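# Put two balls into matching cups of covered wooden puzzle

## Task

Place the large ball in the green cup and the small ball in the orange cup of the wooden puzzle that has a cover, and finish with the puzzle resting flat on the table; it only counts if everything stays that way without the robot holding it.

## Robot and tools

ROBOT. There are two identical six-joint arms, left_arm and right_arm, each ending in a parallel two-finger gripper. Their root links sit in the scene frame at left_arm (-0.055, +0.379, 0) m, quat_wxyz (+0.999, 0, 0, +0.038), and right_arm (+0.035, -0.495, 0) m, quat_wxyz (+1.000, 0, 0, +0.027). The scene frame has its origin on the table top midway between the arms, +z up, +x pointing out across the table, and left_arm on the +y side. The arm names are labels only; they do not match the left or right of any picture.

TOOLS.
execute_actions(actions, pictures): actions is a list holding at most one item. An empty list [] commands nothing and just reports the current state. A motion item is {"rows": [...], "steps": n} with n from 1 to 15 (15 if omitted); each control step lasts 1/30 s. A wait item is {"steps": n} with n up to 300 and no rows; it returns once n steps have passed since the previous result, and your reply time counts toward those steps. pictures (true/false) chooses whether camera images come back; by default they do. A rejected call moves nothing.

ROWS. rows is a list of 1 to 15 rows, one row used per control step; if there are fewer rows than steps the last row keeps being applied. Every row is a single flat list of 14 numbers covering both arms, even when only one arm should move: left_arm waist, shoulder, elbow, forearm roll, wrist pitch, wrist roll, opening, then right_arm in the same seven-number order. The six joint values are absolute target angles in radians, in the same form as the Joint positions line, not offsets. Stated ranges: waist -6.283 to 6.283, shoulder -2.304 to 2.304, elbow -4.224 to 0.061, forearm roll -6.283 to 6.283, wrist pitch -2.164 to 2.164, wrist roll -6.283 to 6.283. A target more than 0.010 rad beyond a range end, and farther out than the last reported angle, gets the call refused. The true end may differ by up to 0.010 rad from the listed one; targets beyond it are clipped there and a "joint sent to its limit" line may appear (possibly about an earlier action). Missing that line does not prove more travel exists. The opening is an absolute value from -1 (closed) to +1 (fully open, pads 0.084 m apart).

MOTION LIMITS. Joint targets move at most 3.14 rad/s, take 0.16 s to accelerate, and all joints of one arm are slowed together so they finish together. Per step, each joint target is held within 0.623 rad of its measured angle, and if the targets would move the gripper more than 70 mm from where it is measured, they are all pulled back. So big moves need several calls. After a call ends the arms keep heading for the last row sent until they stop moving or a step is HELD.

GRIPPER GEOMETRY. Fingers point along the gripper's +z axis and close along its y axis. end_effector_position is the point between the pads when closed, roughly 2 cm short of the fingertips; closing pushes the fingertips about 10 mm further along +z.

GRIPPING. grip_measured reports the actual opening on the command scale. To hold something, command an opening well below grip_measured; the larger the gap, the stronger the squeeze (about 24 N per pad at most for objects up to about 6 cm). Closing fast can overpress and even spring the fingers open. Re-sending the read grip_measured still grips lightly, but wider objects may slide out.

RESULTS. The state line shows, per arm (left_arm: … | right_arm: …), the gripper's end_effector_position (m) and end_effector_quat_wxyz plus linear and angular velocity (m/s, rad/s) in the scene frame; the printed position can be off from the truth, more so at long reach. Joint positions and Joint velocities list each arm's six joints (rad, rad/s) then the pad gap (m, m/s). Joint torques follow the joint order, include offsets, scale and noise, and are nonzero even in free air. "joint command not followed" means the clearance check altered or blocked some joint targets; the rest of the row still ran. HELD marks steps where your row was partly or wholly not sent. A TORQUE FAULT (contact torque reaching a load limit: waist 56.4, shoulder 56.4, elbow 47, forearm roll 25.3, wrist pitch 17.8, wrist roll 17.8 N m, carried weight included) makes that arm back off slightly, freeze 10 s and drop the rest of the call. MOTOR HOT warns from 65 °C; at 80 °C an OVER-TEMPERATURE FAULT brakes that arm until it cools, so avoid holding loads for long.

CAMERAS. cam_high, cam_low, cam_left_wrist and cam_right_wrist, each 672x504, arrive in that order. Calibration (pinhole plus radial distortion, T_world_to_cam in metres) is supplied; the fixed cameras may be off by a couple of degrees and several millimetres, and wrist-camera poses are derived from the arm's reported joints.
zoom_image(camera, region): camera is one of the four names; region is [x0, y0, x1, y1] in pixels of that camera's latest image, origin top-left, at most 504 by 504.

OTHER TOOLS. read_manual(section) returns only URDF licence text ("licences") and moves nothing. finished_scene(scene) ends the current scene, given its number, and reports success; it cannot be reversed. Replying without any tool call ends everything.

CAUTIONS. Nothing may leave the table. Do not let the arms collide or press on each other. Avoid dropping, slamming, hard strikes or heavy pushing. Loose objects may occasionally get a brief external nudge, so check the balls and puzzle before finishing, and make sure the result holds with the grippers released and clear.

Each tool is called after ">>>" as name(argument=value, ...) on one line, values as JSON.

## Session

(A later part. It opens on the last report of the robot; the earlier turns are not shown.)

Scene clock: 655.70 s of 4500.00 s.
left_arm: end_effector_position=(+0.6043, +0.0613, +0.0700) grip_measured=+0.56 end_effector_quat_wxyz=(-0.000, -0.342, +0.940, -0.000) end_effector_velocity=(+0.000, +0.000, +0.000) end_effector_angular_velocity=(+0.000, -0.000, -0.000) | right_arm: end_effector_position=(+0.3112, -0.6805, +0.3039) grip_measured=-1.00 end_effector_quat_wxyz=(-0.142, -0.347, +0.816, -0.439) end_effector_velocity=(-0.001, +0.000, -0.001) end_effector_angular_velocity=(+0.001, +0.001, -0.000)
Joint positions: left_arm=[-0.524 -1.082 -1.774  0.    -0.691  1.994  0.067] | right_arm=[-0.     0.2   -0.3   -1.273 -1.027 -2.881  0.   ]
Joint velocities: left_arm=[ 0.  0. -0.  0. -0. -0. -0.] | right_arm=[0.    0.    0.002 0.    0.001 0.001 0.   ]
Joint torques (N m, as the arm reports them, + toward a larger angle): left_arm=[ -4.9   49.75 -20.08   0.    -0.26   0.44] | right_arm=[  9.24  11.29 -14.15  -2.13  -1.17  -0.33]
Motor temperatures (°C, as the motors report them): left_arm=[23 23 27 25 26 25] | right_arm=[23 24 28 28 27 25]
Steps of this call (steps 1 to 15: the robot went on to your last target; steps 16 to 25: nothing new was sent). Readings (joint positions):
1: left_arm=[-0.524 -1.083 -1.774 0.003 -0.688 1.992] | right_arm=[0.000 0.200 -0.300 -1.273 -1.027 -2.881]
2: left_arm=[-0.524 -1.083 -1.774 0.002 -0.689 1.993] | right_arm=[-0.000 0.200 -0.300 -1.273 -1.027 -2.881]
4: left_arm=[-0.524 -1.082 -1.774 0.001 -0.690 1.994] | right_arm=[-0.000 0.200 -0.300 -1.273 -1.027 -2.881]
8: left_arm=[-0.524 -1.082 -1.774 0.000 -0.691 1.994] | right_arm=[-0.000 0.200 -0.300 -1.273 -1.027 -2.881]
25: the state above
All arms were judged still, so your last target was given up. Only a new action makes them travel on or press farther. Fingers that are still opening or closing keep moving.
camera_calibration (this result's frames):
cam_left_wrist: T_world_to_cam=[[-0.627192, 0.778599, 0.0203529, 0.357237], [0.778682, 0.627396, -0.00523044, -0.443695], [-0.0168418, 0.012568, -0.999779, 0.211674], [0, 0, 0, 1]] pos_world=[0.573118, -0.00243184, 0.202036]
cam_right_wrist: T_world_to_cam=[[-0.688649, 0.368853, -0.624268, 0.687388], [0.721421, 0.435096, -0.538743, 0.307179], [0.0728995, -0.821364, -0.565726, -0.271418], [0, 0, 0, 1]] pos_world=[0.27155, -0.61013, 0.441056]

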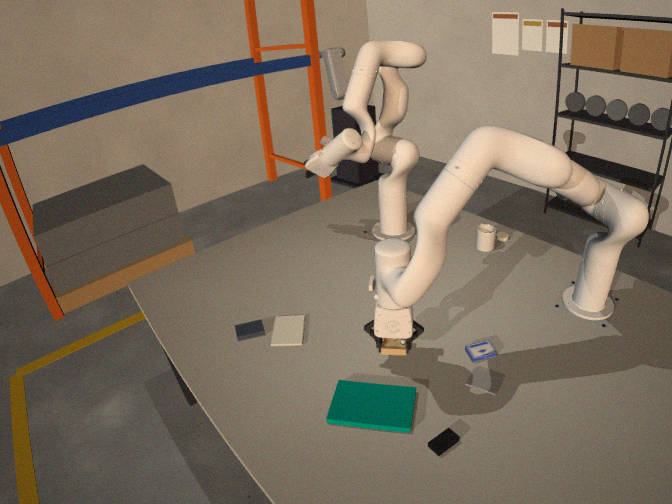

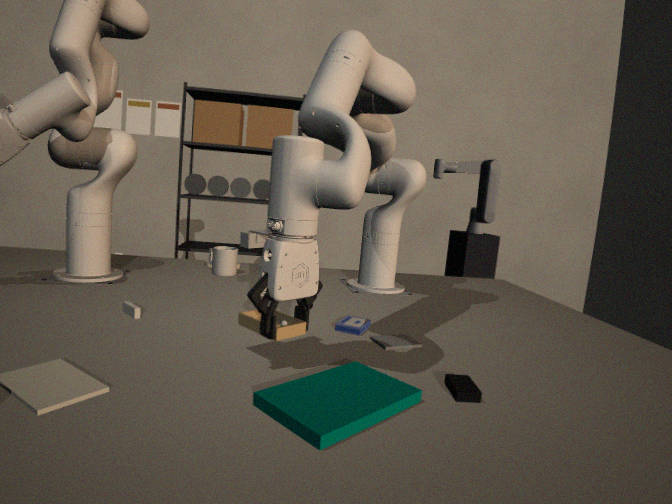

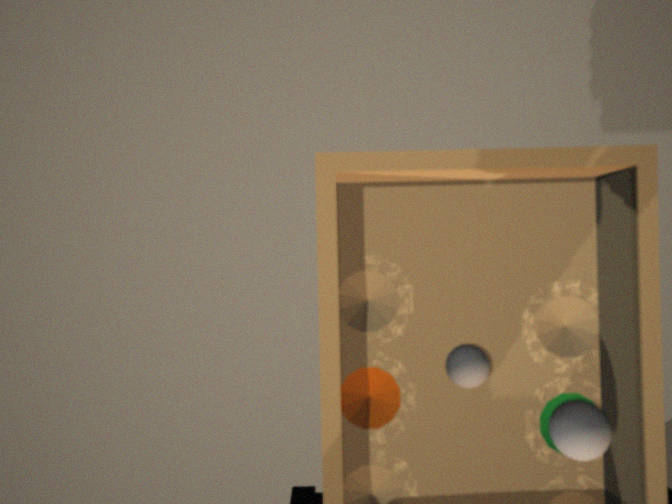

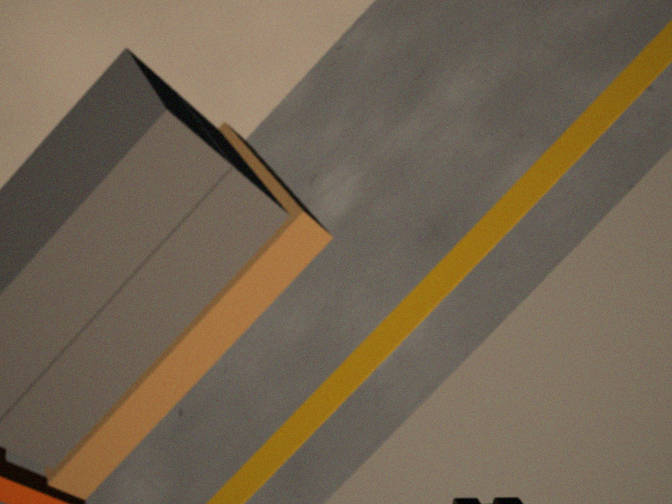

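>>> execute_actions(actions=[{"rows": [[-0.5239,-1.0825,-1.7740,0.0013,-0.7031,1.9935,0,0,0.2,-0.3,-1.273,-1.027,-2.881,-1],[-0.5239,-1.0825,-1.7740,0.0027,-0.7148,1.9924,0,0,0.2,-0.3,-1.273,-1.027,-2.881,-1],[-0.5239,-1.0825,-1.7740,0.0040,-0.7264,1.9914,0,0,0.2,-0.3,-1.273,-1.027,-2.881,-1]], "steps": 15}], pictures=false)

>>> execute_actions(actions=[{"steps": 20}])

Scene clock: 670.43 s of 4500.00 s.
left_arm: end_effector_position=(+0.5970, +0.0655, +0.0701) grip_measured=+0.56 end_effector_quat_wxyz=(-0.011, -0.342, +0.939, +0.013) end_effector_velocity=(-0.001, +0.001, -0.000) end_effector_angular_velocity=(+0.003, +0.004, -0.000) | right_arm: end_effector_position=(+0.3112, -0.6805, +0.3039) grip_measured=-1.00 end_effector_quat_wxyz=(-0.142, -0.347, +0.816, -0.439) end_effector_velocity=(-0.001, +0.000, -0.001) end_effector_angular_velocity=(+0.001, +0.002, -0.001)
Joint positions: left_arm=[-0.524 -1.082 -1.774  0.004 -0.726  1.991  0.067] | right_arm=[-0.     0.2   -0.3   -1.273 -1.027 -2.881  0.   ]
Joint velocities: left_arm=[ 0.    -0.     0.     0.001 -0.005 -0.001  0.   ] | right_arm=[ 0.    -0.     0.002  0.001  0.    -0.     0.   ]
Joint torques (N m, as the arm reports them, + toward a larger angle): left_arm=[ -4.34  50.16 -19.93   0.07  -0.3    0.46] | right_arm=[ 10.06  11.53 -13.78  -1.82  -1.33  -0.43]
Motor temperatures (°C, as the motors report them): left_arm=[23 23 27 25 26 25] | right_arm=[23 24 28 28 27 25]
Steps of this call (steps 1 to 90: nothing new was sent; then 11.23 s passed at rest; steps 91 to 105: all 15 steps of this action). Readings (joint positions):
91: left_arm=[-0.524 -1.083 -1.774 0.000 -0.692 1.994] | right_arm=[-0.000 0.200 -0.300 -1.273 -1.027 -2.881]
92: left_arm=[-0.524 -1.082 -1.774 0.000 -0.694 1.994] | right_arm=[0.000 0.200 -0.300 -1.273 -1.027 -2.881]
94: left_arm=[-0.524 -1.082 -1.774 0.002 -0.706 1.993] | right_arm=[-0.000 0.200 -0.300 -1.273 -1.027 -2.881]
98: left_arm=[-0.524 -1.083 -1.774 0.003 -0.721 1.992] | right_arm=[0.000 0.200 -0.300 -1.273 -1.027 -2.881]
105: the state above

Scene clock: 671.10 s of 4500.00 s.
left_arm: end_effector_position=(+0.5969, +0.0656, +0.0701) grip_measured=+0.56 end_effector_quat_wxyz=(-0.011, -0.342, +0.939, +0.013) end_effector_velocity=(+0.000, +0.000, +0.001) end_effector_angular_velocity=(+0.000, -0.001, -0.001) | right_arm: end_effector_position=(+0.3112, -0.6805, +0.3039) grip_measured=-1.00 end_effector_quat_wxyz=(-0.142, -0.347, +0.816, -0.439) end_effector_velocity=(-0.000, -0.000, -0.000) end_effector_angular_velocity=(+0.000, +0.000, -0.001)
Joint positions: left_arm=[-0.524 -1.082 -1.774  0.004 -0.726  1.991  0.067] | right_arm=[-0.     0.2   -0.3   -1.273 -1.027 -2.881  0.   ]
Joint velocities: left_arm=[ 0.     0.001 -0.     0.001 -0.     0.    -0.   ] | right_arm=[-0.    -0.     0.001  0.     0.     0.001  0.   ]
Joint torques (N m, as the arm reports them, + toward a larger angle): left_arm=[ -4.58  50.41 -20.03   0.07  -0.38   0.49] | right_arm=[  8.61  10.55 -14.41  -1.67  -1.29  -0.46]
Motor temperatures (°C, as the motors report them): left_arm=[23 23 27 25 26 25] | right_arm=[23 24 28 28 27 25]
Steps of this call (steps 1 to 15: the robot went on to your last target; steps 16 to 20: nothing new was sent). Readings (joint positions):
1: left_arm=[-0.524 -1.082 -1.774 0.004 -0.726 1.991] | right_arm=[-0.000 0.200 -0.300 -1.273 -1.027 -2.881]
2: left_arm=[-0.524 -1.082 -1.774 0.004 -0.726 1.991] | right_arm=[-0.000 0.200 -0.300 -1.273 -1.027 -2.881]
4: left_arm=[-0.524 -1.082 -1.774 0.004 -0.726 1.991] | right_arm=[-0.000 0.200 -0.300 -1.273 -1.027 -2.881]
8: left_arm=[-0.524 -1.082 -1.774 0.004 -0.726 1.991] | right_arm=[0.000 0.200 -0.300 -1.273 -1.027 -2.881]
20: the state above
All arms were judged still, so your last target was given up. Only a new action makes them travel on or press farther. Fingers that are still opening or closing keep moving.
camera_calibration (this result's frames):
cam_left_wrist: T_world_to_cam=[[-0.626131, 0.777916, 0.052978, 0.346378], [0.778293, 0.627648, -0.0178177, -0.439516], [-0.0471122, 0.0300762, -0.998437, 0.228471], [0, 0, 0, 1]] pos_world=[0.569714, -0.000462536, 0.201932]
cam_right_wrist: T_world_to_cam=[[-0.688649, 0.368853, -0.624268, 0.687388], [0.721421, 0.435095, -0.538743, 0.307179], [0.0728995, -0.821365, -0.565726, -0.271418], [0, 0, 0, 1]] pos_world=[0.27155, -0.61013, 0.441056]

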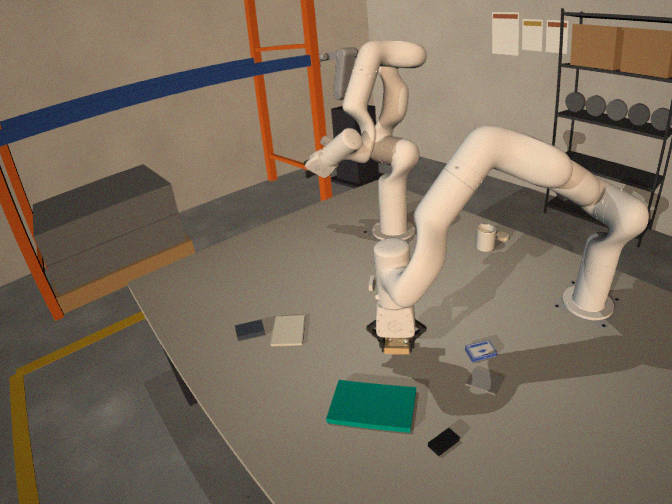

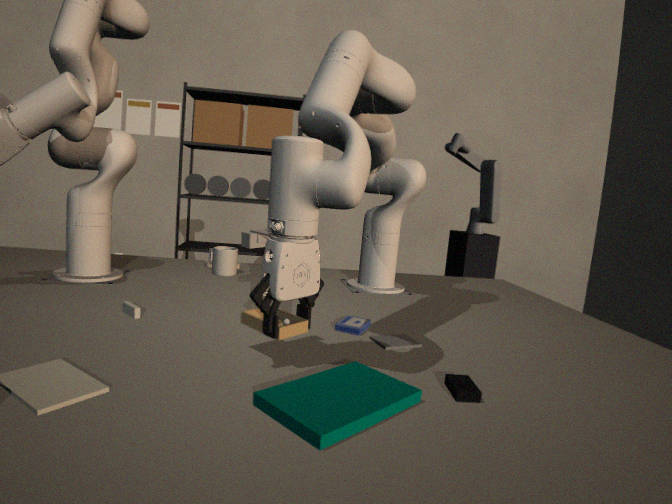

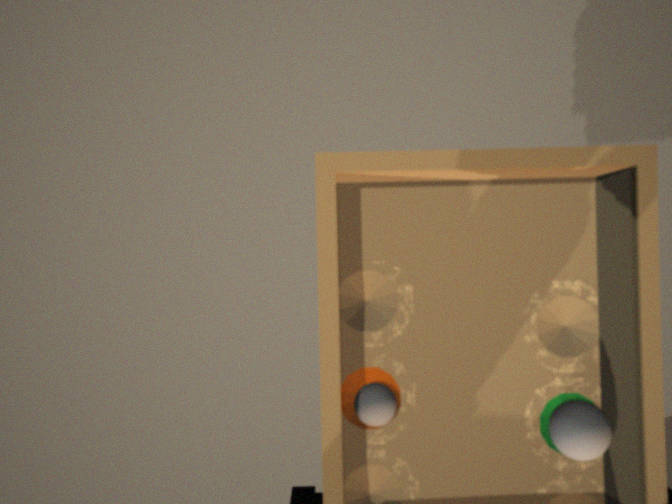

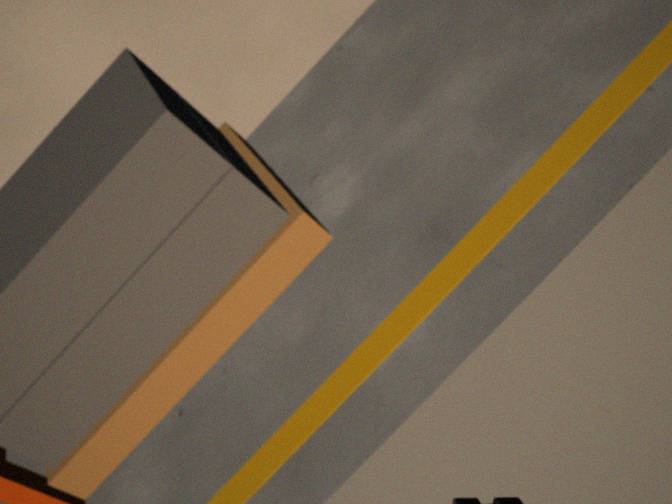

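>>> execute_actions(actions=[{"rows": [[-0.5239,-1.0830,-1.7741,0.0039,-0.7250,1.9915,0,0,0.2,-0.3,-1.273,-1.027,-2.881,-1],[-0.5239,-1.0846,-1.7745,0.0036,-0.7212,1.9917,0,0,0.2,-0.3,-1.273,-1.027,-2.881,-1],[-0.5239,-1.0870,-1.7750,0.0031,-0.7154,1.9921,0,0,0.2,-0.3,-1.273,-1.027,-2.881,-1],[-0.5239,-1.0902,-1.7757,0.0026,-0.7081,1.9925,0,0,0.2,-0.3,-1.273,-1.027,-2.881,-1],[-0.5239,-1.0941,-1.7767,0.0020,-0.7000,1.9930,0,0,0.2,-0.3,-1.273,-1.027,-2.881,-1],[-0.5239,-1.0986,-1.7778,0.0014,-0.6914,1.9934,0,0,0.2,-0.3,-1.273,-1.027,-2.881,-1],[-0.5239,-1.1036,-1.7791,0.0009,-0.6830,1.9938,0,0,0.2,-0.3,-1.273,-1.027,-2.881,-1],[-0.5239,-1.1090,-1.7805,0.0004,-0.6752,1.9942,0,0,0.2,-0.3,-1.273,-1.027,-2.881,-1],[-0.5239,-1.1146,-1.7821,0.0001,-0.6685,1.9944,0,0,0.2,-0.3,-1.273,-1.027,-2.881,-1],[-0.5239,-1.1204,-1.7838,0,-0.6634,1.9945,0,0,0.2,-0.3,-1.273,-1.027,-2.881,-1],[-0.5239,-1.1262,-1.7856,0,-0.6594,1.9945,0,0,0.2,-0.3,-1.273,-1.027,-2.881,-1],[-0.5239,-1.1320,-1.7875,0,-0.6555,1.9945,0,0,0.2,-0.3,-1.273,-1.027,-2.881,-1],[-0.5239,-1.1376,-1.7893,0,-0.6518,1.9945,0,0,0.2,-0.3,-1.273,-1.027,-2.881,-1],[-0.5239,-1.1428,-1.7912,0,-0.6483,1.9945,0,0,0.2,-0.3,-1.273,-1.027,-2.881,-1],[-0.5239,-1.1476,-1.7929,0,-0.6452,1.9945,0,0,0.2,-0.3,-1.273,-1.027,-2.881,-1]], "steps": 15}], pictures=false)

>>> execute_actions(actions=[{"rows": [[-0.5239,-1.1515,-1.7943,0,-0.6428,1.9945,0,0,0.2,-0.3,-1.273,-1.027,-2.881,-1],[-0.5239,-1.1545,-1.7954,0,-0.6409,1.9945,0,0,0.2,-0.3,-1.273,-1.027,-2.881,-1],[-0.5239,-1.1567,-1.7962,0,-0.6395,1.9945,0,0,0.2,-0.3,-1.273,-1.027,-2.881,-1],[-0.5239,-1.1582,-1.7968,0,-0.6386,1.9945,0,0,0.2,-0.3,-1.273,-1.027,-2.881,-1],[-0.5239,-1.1592,-1.7971,0,-0.6379,1.9945,0,0,0.2,-0.3,-1.273,-1.027,-2.881,-1],[-0.5239,-1.1599,-1.7974,0,-0.6375,1.9945,0,0,0.2,-0.3,-1.273,-1.027,-2.881,-1],[-0.5239,-1.1603,-1.7976,0,-0.6373,1.9945,0,0,0.2,-0.3,-1.273,-1.027,-2.881,-1]], "steps": 15}], pictures=false)

>>> execute_actions(actions=[{"rows": [[-0.5239,-1.1603,-1.7976,0,-0.6373,1.9945,0.08,0,0.2,-0.3,-1.273,-1.027,-2.881,-1],[-0.5239,-1.1603,-1.7976,0,-0.6373,1.9945,0.17,0,0.2,-0.3,-1.273,-1.027,-2.881,-1],[-0.5239,-1.1603,-1.7976,0,-0.6373,1.9945,0.26,0,0.2,-0.3,-1.273,-1.027,-2.881,-1],[-0.5239,-1.1603,-1.7976,0,-0.6373,1.9945,0.35,0,0.2,-0.3,-1.273,-1.027,-2.881,-1],[-0.5239,-1.1603,-1.7976,0,-0.6373,1.9945,0.43,0,0.2,-0.3,-1.273,-1.027,-2.881,-1],[-0.5239,-1.1603,-1.7976,0,-0.6373,1.9945,0.5,0,0.2,-0.3,-1.273,-1.027,-2.881,-1],[-0.5239,-1.1603,-1.7976,0,-0.6373,1.9945,0.55,0,0.2,-0.3,-1.273,-1.027,-2.881,-1],[-0.5239,-1.1603,-1.7976,0,-0.6373,1.9945,0.6,0,0.2,-0.3,-1.273,-1.027,-2.881,-1],[-0.5239,-1.1603,-1.7976,0,-0.6373,1.9945,0.66,0,0.2,-0.3,-1.273,-1.027,-2.881,-1],[-0.5239,-1.1603,-1.7976,0,-0.6373,1.9945,0.74,0,0.2,-0.3,-1.273,-1.027,-2.881,-1],[-0.5239,-1.1603,-1.7976,0,-0.6373,1.9945,0.83,0,0.2,-0.3,-1.273,-1.027,-2.881,-1],[-0.5239,-1.1603,-1.7976,0,-0.6373,1.9945,0.92,0,0.2,-0.3,-1.273,-1.027,-2.881,-1],[-0.5239,-1.1603,-1.7976,0,-0.6373,1.9945,1,0,0.2,-0.3,-1.273,-1.027,-2.881,-1]], "steps": 15}], pictures=false)

>>> execute_actions(actions=[{"rows": [[-0.5239,-1.1591,-1.7971,0,-0.6380,1.9945,1,0,0.2,-0.3,-1.273,-1.027,-2.881,-1],[-0.5239,-1.1558,-1.7959,0,-0.6401,1.9945,1,0,0.2,-0.3,-1.273,-1.027,-2.881,-1],[-0.5239,-1.1507,-1.7940,0,-0.6433,1.9945,1,0,0.2,-0.3,-1.273,-1.027,-2.881,-1],[-0.5239,-1.1443,-1.7916,0,-0.6474,1.9945,1,0,0.2,-0.3,-1.273,-1.027,-2.881,-1],[-0.5239,-1.1368,-1.7891,0,-0.6523,1.9945,1,0,0.2,-0.3,-1.273,-1.027,-2.881,-1],[-0.5239,-1.1287,-1.7864,0,-0.6577,1.9945,1,0,0.2,-0.3,-1.273,-1.027,-2.881,-1],[-0.5239,-1.1204,-1.7838,0,-0.6634,1.9945,1,0,0.2,-0.3,-1.273,-1.027,-2.881,-1],[-0.5239,-1.1122,-1.7814,0,-0.6692,1.9945,1,0,0.2,-0.3,-1.273,-1.027,-2.881,-1],[-0.5239,-1.1044,-1.7793,0,-0.6749,1.9945,1,0,0.2,-0.3,-1.273,-1.027,-2.881,-1],[-0.5239,-1.0973,-1.7774,0,-0.6801,1.9945,1,0,0.2,-0.3,-1.273,-1.027,-2.881,-1],[-0.5239,-1.0913,-1.7760,0,-0.6847,1.9945,1,0,0.2,-0.3,-1.273,-1.027,-2.881,-1],[-0.5239,-1.0866,-1.7749,0,-0.6883,1.9945,1,0,0.2,-0.3,-1.273,-1.027,-2.881,-1],[-0.5239,-1.0836,-1.7743,0,-0.6907,1.9945,1,0,0.2,-0.3,-1.273,-1.027,-2.881,-1],[-0.5239,-1.0825,-1.7740,0,-0.6915,1.9945,1,0,0.2,-0.3,-1.273,-1.027,-2.881,-1]], "steps": 15}])

Scene clock: 721.87 s of 4500.00 s.
left_arm: end_effector_position=(+0.6038, +0.0616, +0.0408) grip_measured=+0.56 end_effector_quat_wxyz=(-0.001, -0.342, +0.940, +0.001) end_effector_velocity=(+0.003, -0.002, -0.099) end_effector_angular_velocity=(-0.009, -0.015, +0.001) | right_arm: end_effector_position=(+0.3112, -0.6805, +0.3039) grip_measured=-1.00 end_effector_quat_wxyz=(-0.142, -0.347, +0.816, -0.439) end_effector_velocity=(-0.000, -0.000, +0.000) end_effector_angular_velocity=(+0.000, -0.000, -0.002)
Joint positions: left_arm=[-0.524 -1.129 -1.786  0.    -0.66   1.994  0.067] | right_arm=[-0.     0.2   -0.3   -1.273 -1.027 -2.881  0.   ]
Joint velocities: left_arm=[ 0.    -0.162 -0.051 -0.003  0.128  0.002 -0.   ] | right_arm=[-0.     0.    -0.     0.002 -0.001  0.     0.   ]
Joint torques (N m, as the arm reports them, + toward a larger angle): left_arm=[ -4.25  50.5  -19.96  -0.19  -0.25   0.46] | right_arm=[ 10.4   10.82 -14.42  -1.64  -1.23  -0.49]
Motor temperatures (°C, as the motors report them): left_arm=[23 23 27 25 26 25] | right_arm=[23 24 28 28 27 25]
Steps of this call (steps 1 to 130: nothing new was sent; then 45.93 s passed at rest; steps 131 to 145: all 15 steps of this action). Readings (joint positions):
131: left_arm=[-0.524 -1.083 -1.774 0.004 -0.726 1.991] | right_arm=[-0.000 0.200 -0.300 -1.273 -1.027 -2.881]
132: left_arm=[-0.524 -1.083 -1.774 0.004 -0.726 1.991] | right_arm=[-0.000 0.200 -0.300 -1.273 -1.027 -2.881]
134: left_arm=[-0.524 -1.084 -1.775 0.004 -0.722 1.992] | right_arm=[-0.000 0.200 -0.300 -1.273 -1.027 -2.881]
138: left_arm=[-0.524 -1.094 -1.777 0.002 -0.701 1.993] | right_arm=[-0.000 0.200 -0.300 -1.273 -1.027 -2.881]
145: the state above

Scene clock: 722.37 s of 4500.00 s.
left_arm: end_effector_position=(+0.6044, +0.0613, +0.0224) grip_measured=+0.56 end_effector_quat_wxyz=(+0.000, -0.342, +0.940, -0.000) end_effector_velocity=(-0.000, +0.000, -0.003) end_effector_angular_velocity=(+0.000, +0.001, -0.000) | right_arm: end_effector_position=(+0.3112, -0.6805, +0.3039) grip_measured=-1.00 end_effector_quat_wxyz=(-0.142, -0.347, +0.816, -0.439) end_effector_velocity=(+0.000, +0.000, +0.000) end_effector_angular_velocity=(+0.000, +0.001, +0.001)
Joint positions: left_arm=[-0.524 -1.16  -1.798  0.    -0.638  1.994  0.067] | right_arm=[ 0.     0.2   -0.3   -1.273 -1.027 -2.881  0.   ]
Joint velocities: left_arm=[ 0.    -0.004 -0.001  0.     0.002  0.     0.   ] | right_arm=[ 0.    -0.    -0.     0.     0.    -0.002  0.   ]
Joint torques (N m, as the arm reports them, + toward a larger angle): left_arm=[ -4.61  51.41 -19.97  -0.07  -0.24   0.44] | right_arm=[  8.5   11.49 -14.28  -1.76  -1.37  -0.46]
Motor temperatures (°C, as the motors report them): left_arm=[23 23 27 25 26 25] | right_arm=[23 24 28 28 27 25]
Steps of this call (steps 1 to 15: all 15 steps of this action). Readings (joint positions):
1: left_arm=[-0.524 -1.134 -1.788 0.000 -0.656 1.994] | right_arm=[0.000 0.200 -0.300 -1.273 -1.027 -2.881]
2: left_arm=[-0.524 -1.139 -1.790 0.000 -0.652 1.994] | right_arm=[-0.000 0.200 -0.300 -1.273 -1.027 -2.881]
4: left_arm=[-0.524 -1.148 -1.793 0.000 -0.646 1.994] | right_arm=[0.000 0.200 -0.300 -1.273 -1.027 -2.881]
8: left_arm=[-0.524 -1.157 -1.796 0.000 -0.640 1.994] | right_arm=[0.000 0.200 -0.300 -1.273 -1.027 -2.881]
15: the state above

Scene clock: 722.87 s of 4500.00 s.
left_arm: end_effector_position=(+0.6043, +0.0613, +0.0221) grip_measured=+0.99 end_effector_quat_wxyz=(+0.000, -0.342, +0.940, -0.000) end_effector_velocity=(-0.000, -0.000, -0.000) end_effector_angular_velocity=(-0.000, +0.001, +0.001) | right_arm: end_effector_position=(+0.3112, -0.6805, +0.3039) grip_measured=-1.00 end_effector_quat_wxyz=(-0.142, -0.347, +0.816, -0.439) end_effector_velocity=(+0.001, +0.000, +0.001) end_effector_angular_velocity=(+0.001, -0.002, -0.000)
Joint positions: left_arm=[-0.524 -1.16  -1.798 -0.    -0.637  1.994  0.084] | right_arm=[ 0.     0.2   -0.3   -1.273 -1.027 -2.881  0.   ]
Joint velocities: left_arm=[-0.    -0.     0.    -0.001 -0.    -0.     0.008] | right_arm=[ 0.     0.    -0.002  0.001  0.     0.     0.   ]
Joint torques (N m, as the arm reports them, + toward a larger angle): left_arm=[ -4.92  50.47 -19.51  -0.01  -0.27   0.45] | right_arm=[ 10.7   11.5  -14.55  -1.52  -1.19  -0.46]
Motor temperatures (°C, as the motors report them): left_arm=[23 23 27 25 26 25] | right_arm=[23 24 28 28 27 25]
Steps of this call (steps 1 to 15: all 15 steps of this action). Readings (joint positions):
1: left_arm=[-0.524 -1.160 -1.798 0.000 -0.637 1.994] | right_arm=[-0.000 0.200 -0.300 -1.273 -1.027 -2.881]
2: left_arm=[-0.524 -1.160 -1.798 0.000 -0.637 1.994] | right_arm=[0.000 0.200 -0.300 -1.273 -1.027 -2.881]
4: left_arm=[-0.524 -1.160 -1.798 0.000 -0.637 1.994] | right_arm=[-0.000 0.200 -0.300 -1.273 -1.027 -2.881]
8: left_arm=[-0.524 -1.160 -1.798 0.000 -0.637 1.995] | right_arm=[0.000 0.200 -0.300 -1.273 -1.027 -2.881]
15: the state above

Scene clock: 723.37 s of 4500.00 s.
left_arm: end_effector_position=(+0.6049, +0.0610, +0.0640) grip_measured=+1.00 end_effector_quat_wxyz=(+0.001, -0.342, +0.940, -0.001) end_effector_velocity=(+0.001, -0.000, +0.073) end_effector_angular_velocity=(-0.002, -0.004, -0.000) | right_arm: end_effector_position=(+0.3112, -0.6805, +0.3039) grip_measured=-1.00 end_effector_quat_wxyz=(-0.142, -0.347, +0.816, -0.439) end_effector_velocity=(+0.000, +0.000, +0.000) end_effector_angular_velocity=(+0.000, -0.002, -0.001)
Joint positions: left_arm=[-0.524 -1.092 -1.777  0.    -0.683  1.994  0.084] | right_arm=[-0.     0.2   -0.3   -1.273 -1.027 -2.881  0.   ]
Joint velocities: left_arm=[ 0.     0.114  0.027  0.    -0.083  0.     0.   ] | right_arm=[ 0.    -0.    -0.001  0.    -0.     0.001  0.   ]
Joint torques (N m, as the arm reports them, + toward a larger angle): left_arm=[ -5.46  43.02 -19.06  -0.17  -0.08   0.48] | right_arm=[  9.7   11.25 -14.13  -1.75  -1.22  -0.49]
Motor temperatures (°C, as the motors report them): left_arm=[23 23 27 25 26 25] | right_arm=[23 24 28 28 27 25]
Steps of this call (steps 1 to 15: all 15 steps of this action). Readings (joint positions):
1: left_arm=[-0.524 -1.160 -1.798 -0.000 -0.637 1.994] | right_arm=[0.000 0.200 -0.300 -1.273 -1.027 -2.881]
2: left_arm=[-0.524 -1.160 -1.797 -0.000 -0.638 1.994] | right_arm=[-0.000 0.200 -0.300 -1.273 -1.027 -2.881]
4: left_arm=[-0.524 -1.157 -1.796 -0.000 -0.640 1.995] | right_arm=[0.000 0.200 -0.300 -1.273 -1.027 -2.881]
8: left_arm=[-0.524 -1.138 -1.789 -0.000 -0.652 1.995] | right_arm=[-0.000 0.200 -0.300 -1.273 -1.027 -2.881]
15: the state above
camera_calibration (this result's frames):
cam_left_wrist: T_world_to_cam=[[-0.627209, 0.778618, 0.0190308, 0.358009], [0.778696, 0.627384, -0.00459125, -0.444042], [-0.0155145, 0.0119395, -0.999808, 0.204983], [0, 0, 0, 1]] pos_world=[0.573501, -0.00261423, 0.196092]
cam_right_wrist: T_world_to_cam=[[-0.688649, 0.368853, -0.624268, 0.687388], [0.721421, 0.435096, -0.538743, 0.307179], [0.0728996, -0.821365, -0.565726, -0.271418], [0, 0, 0, 1]] pos_world=[0.27155, -0.61013, 0.441056]

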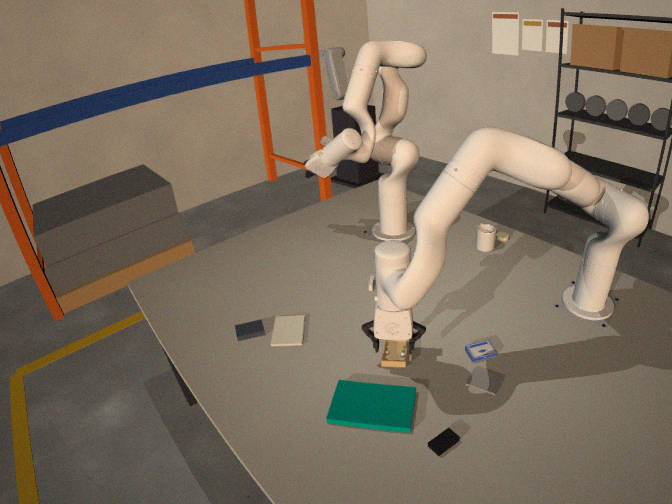

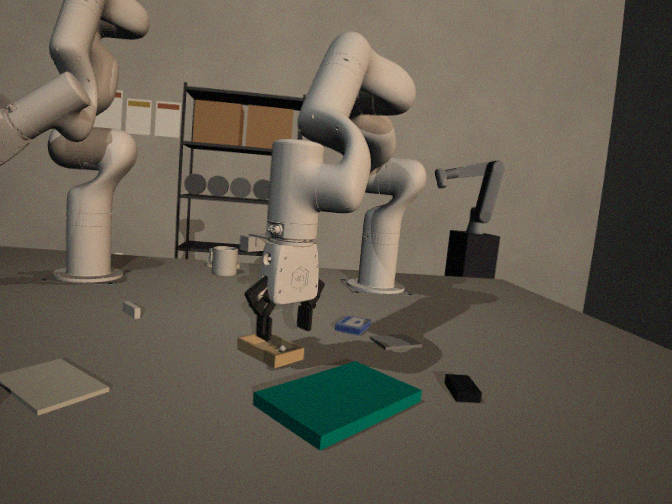

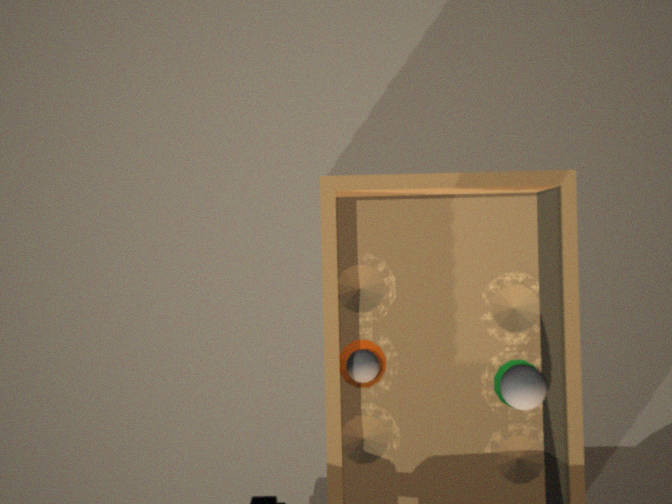

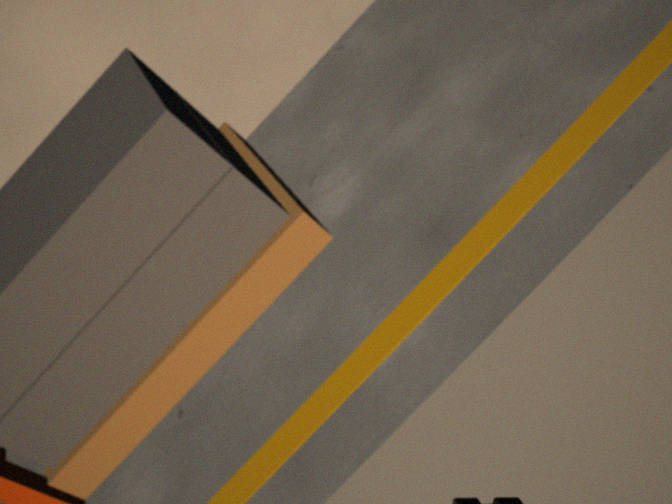

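>>> finished_scene(scene=2)

The scene is finished: the task was done.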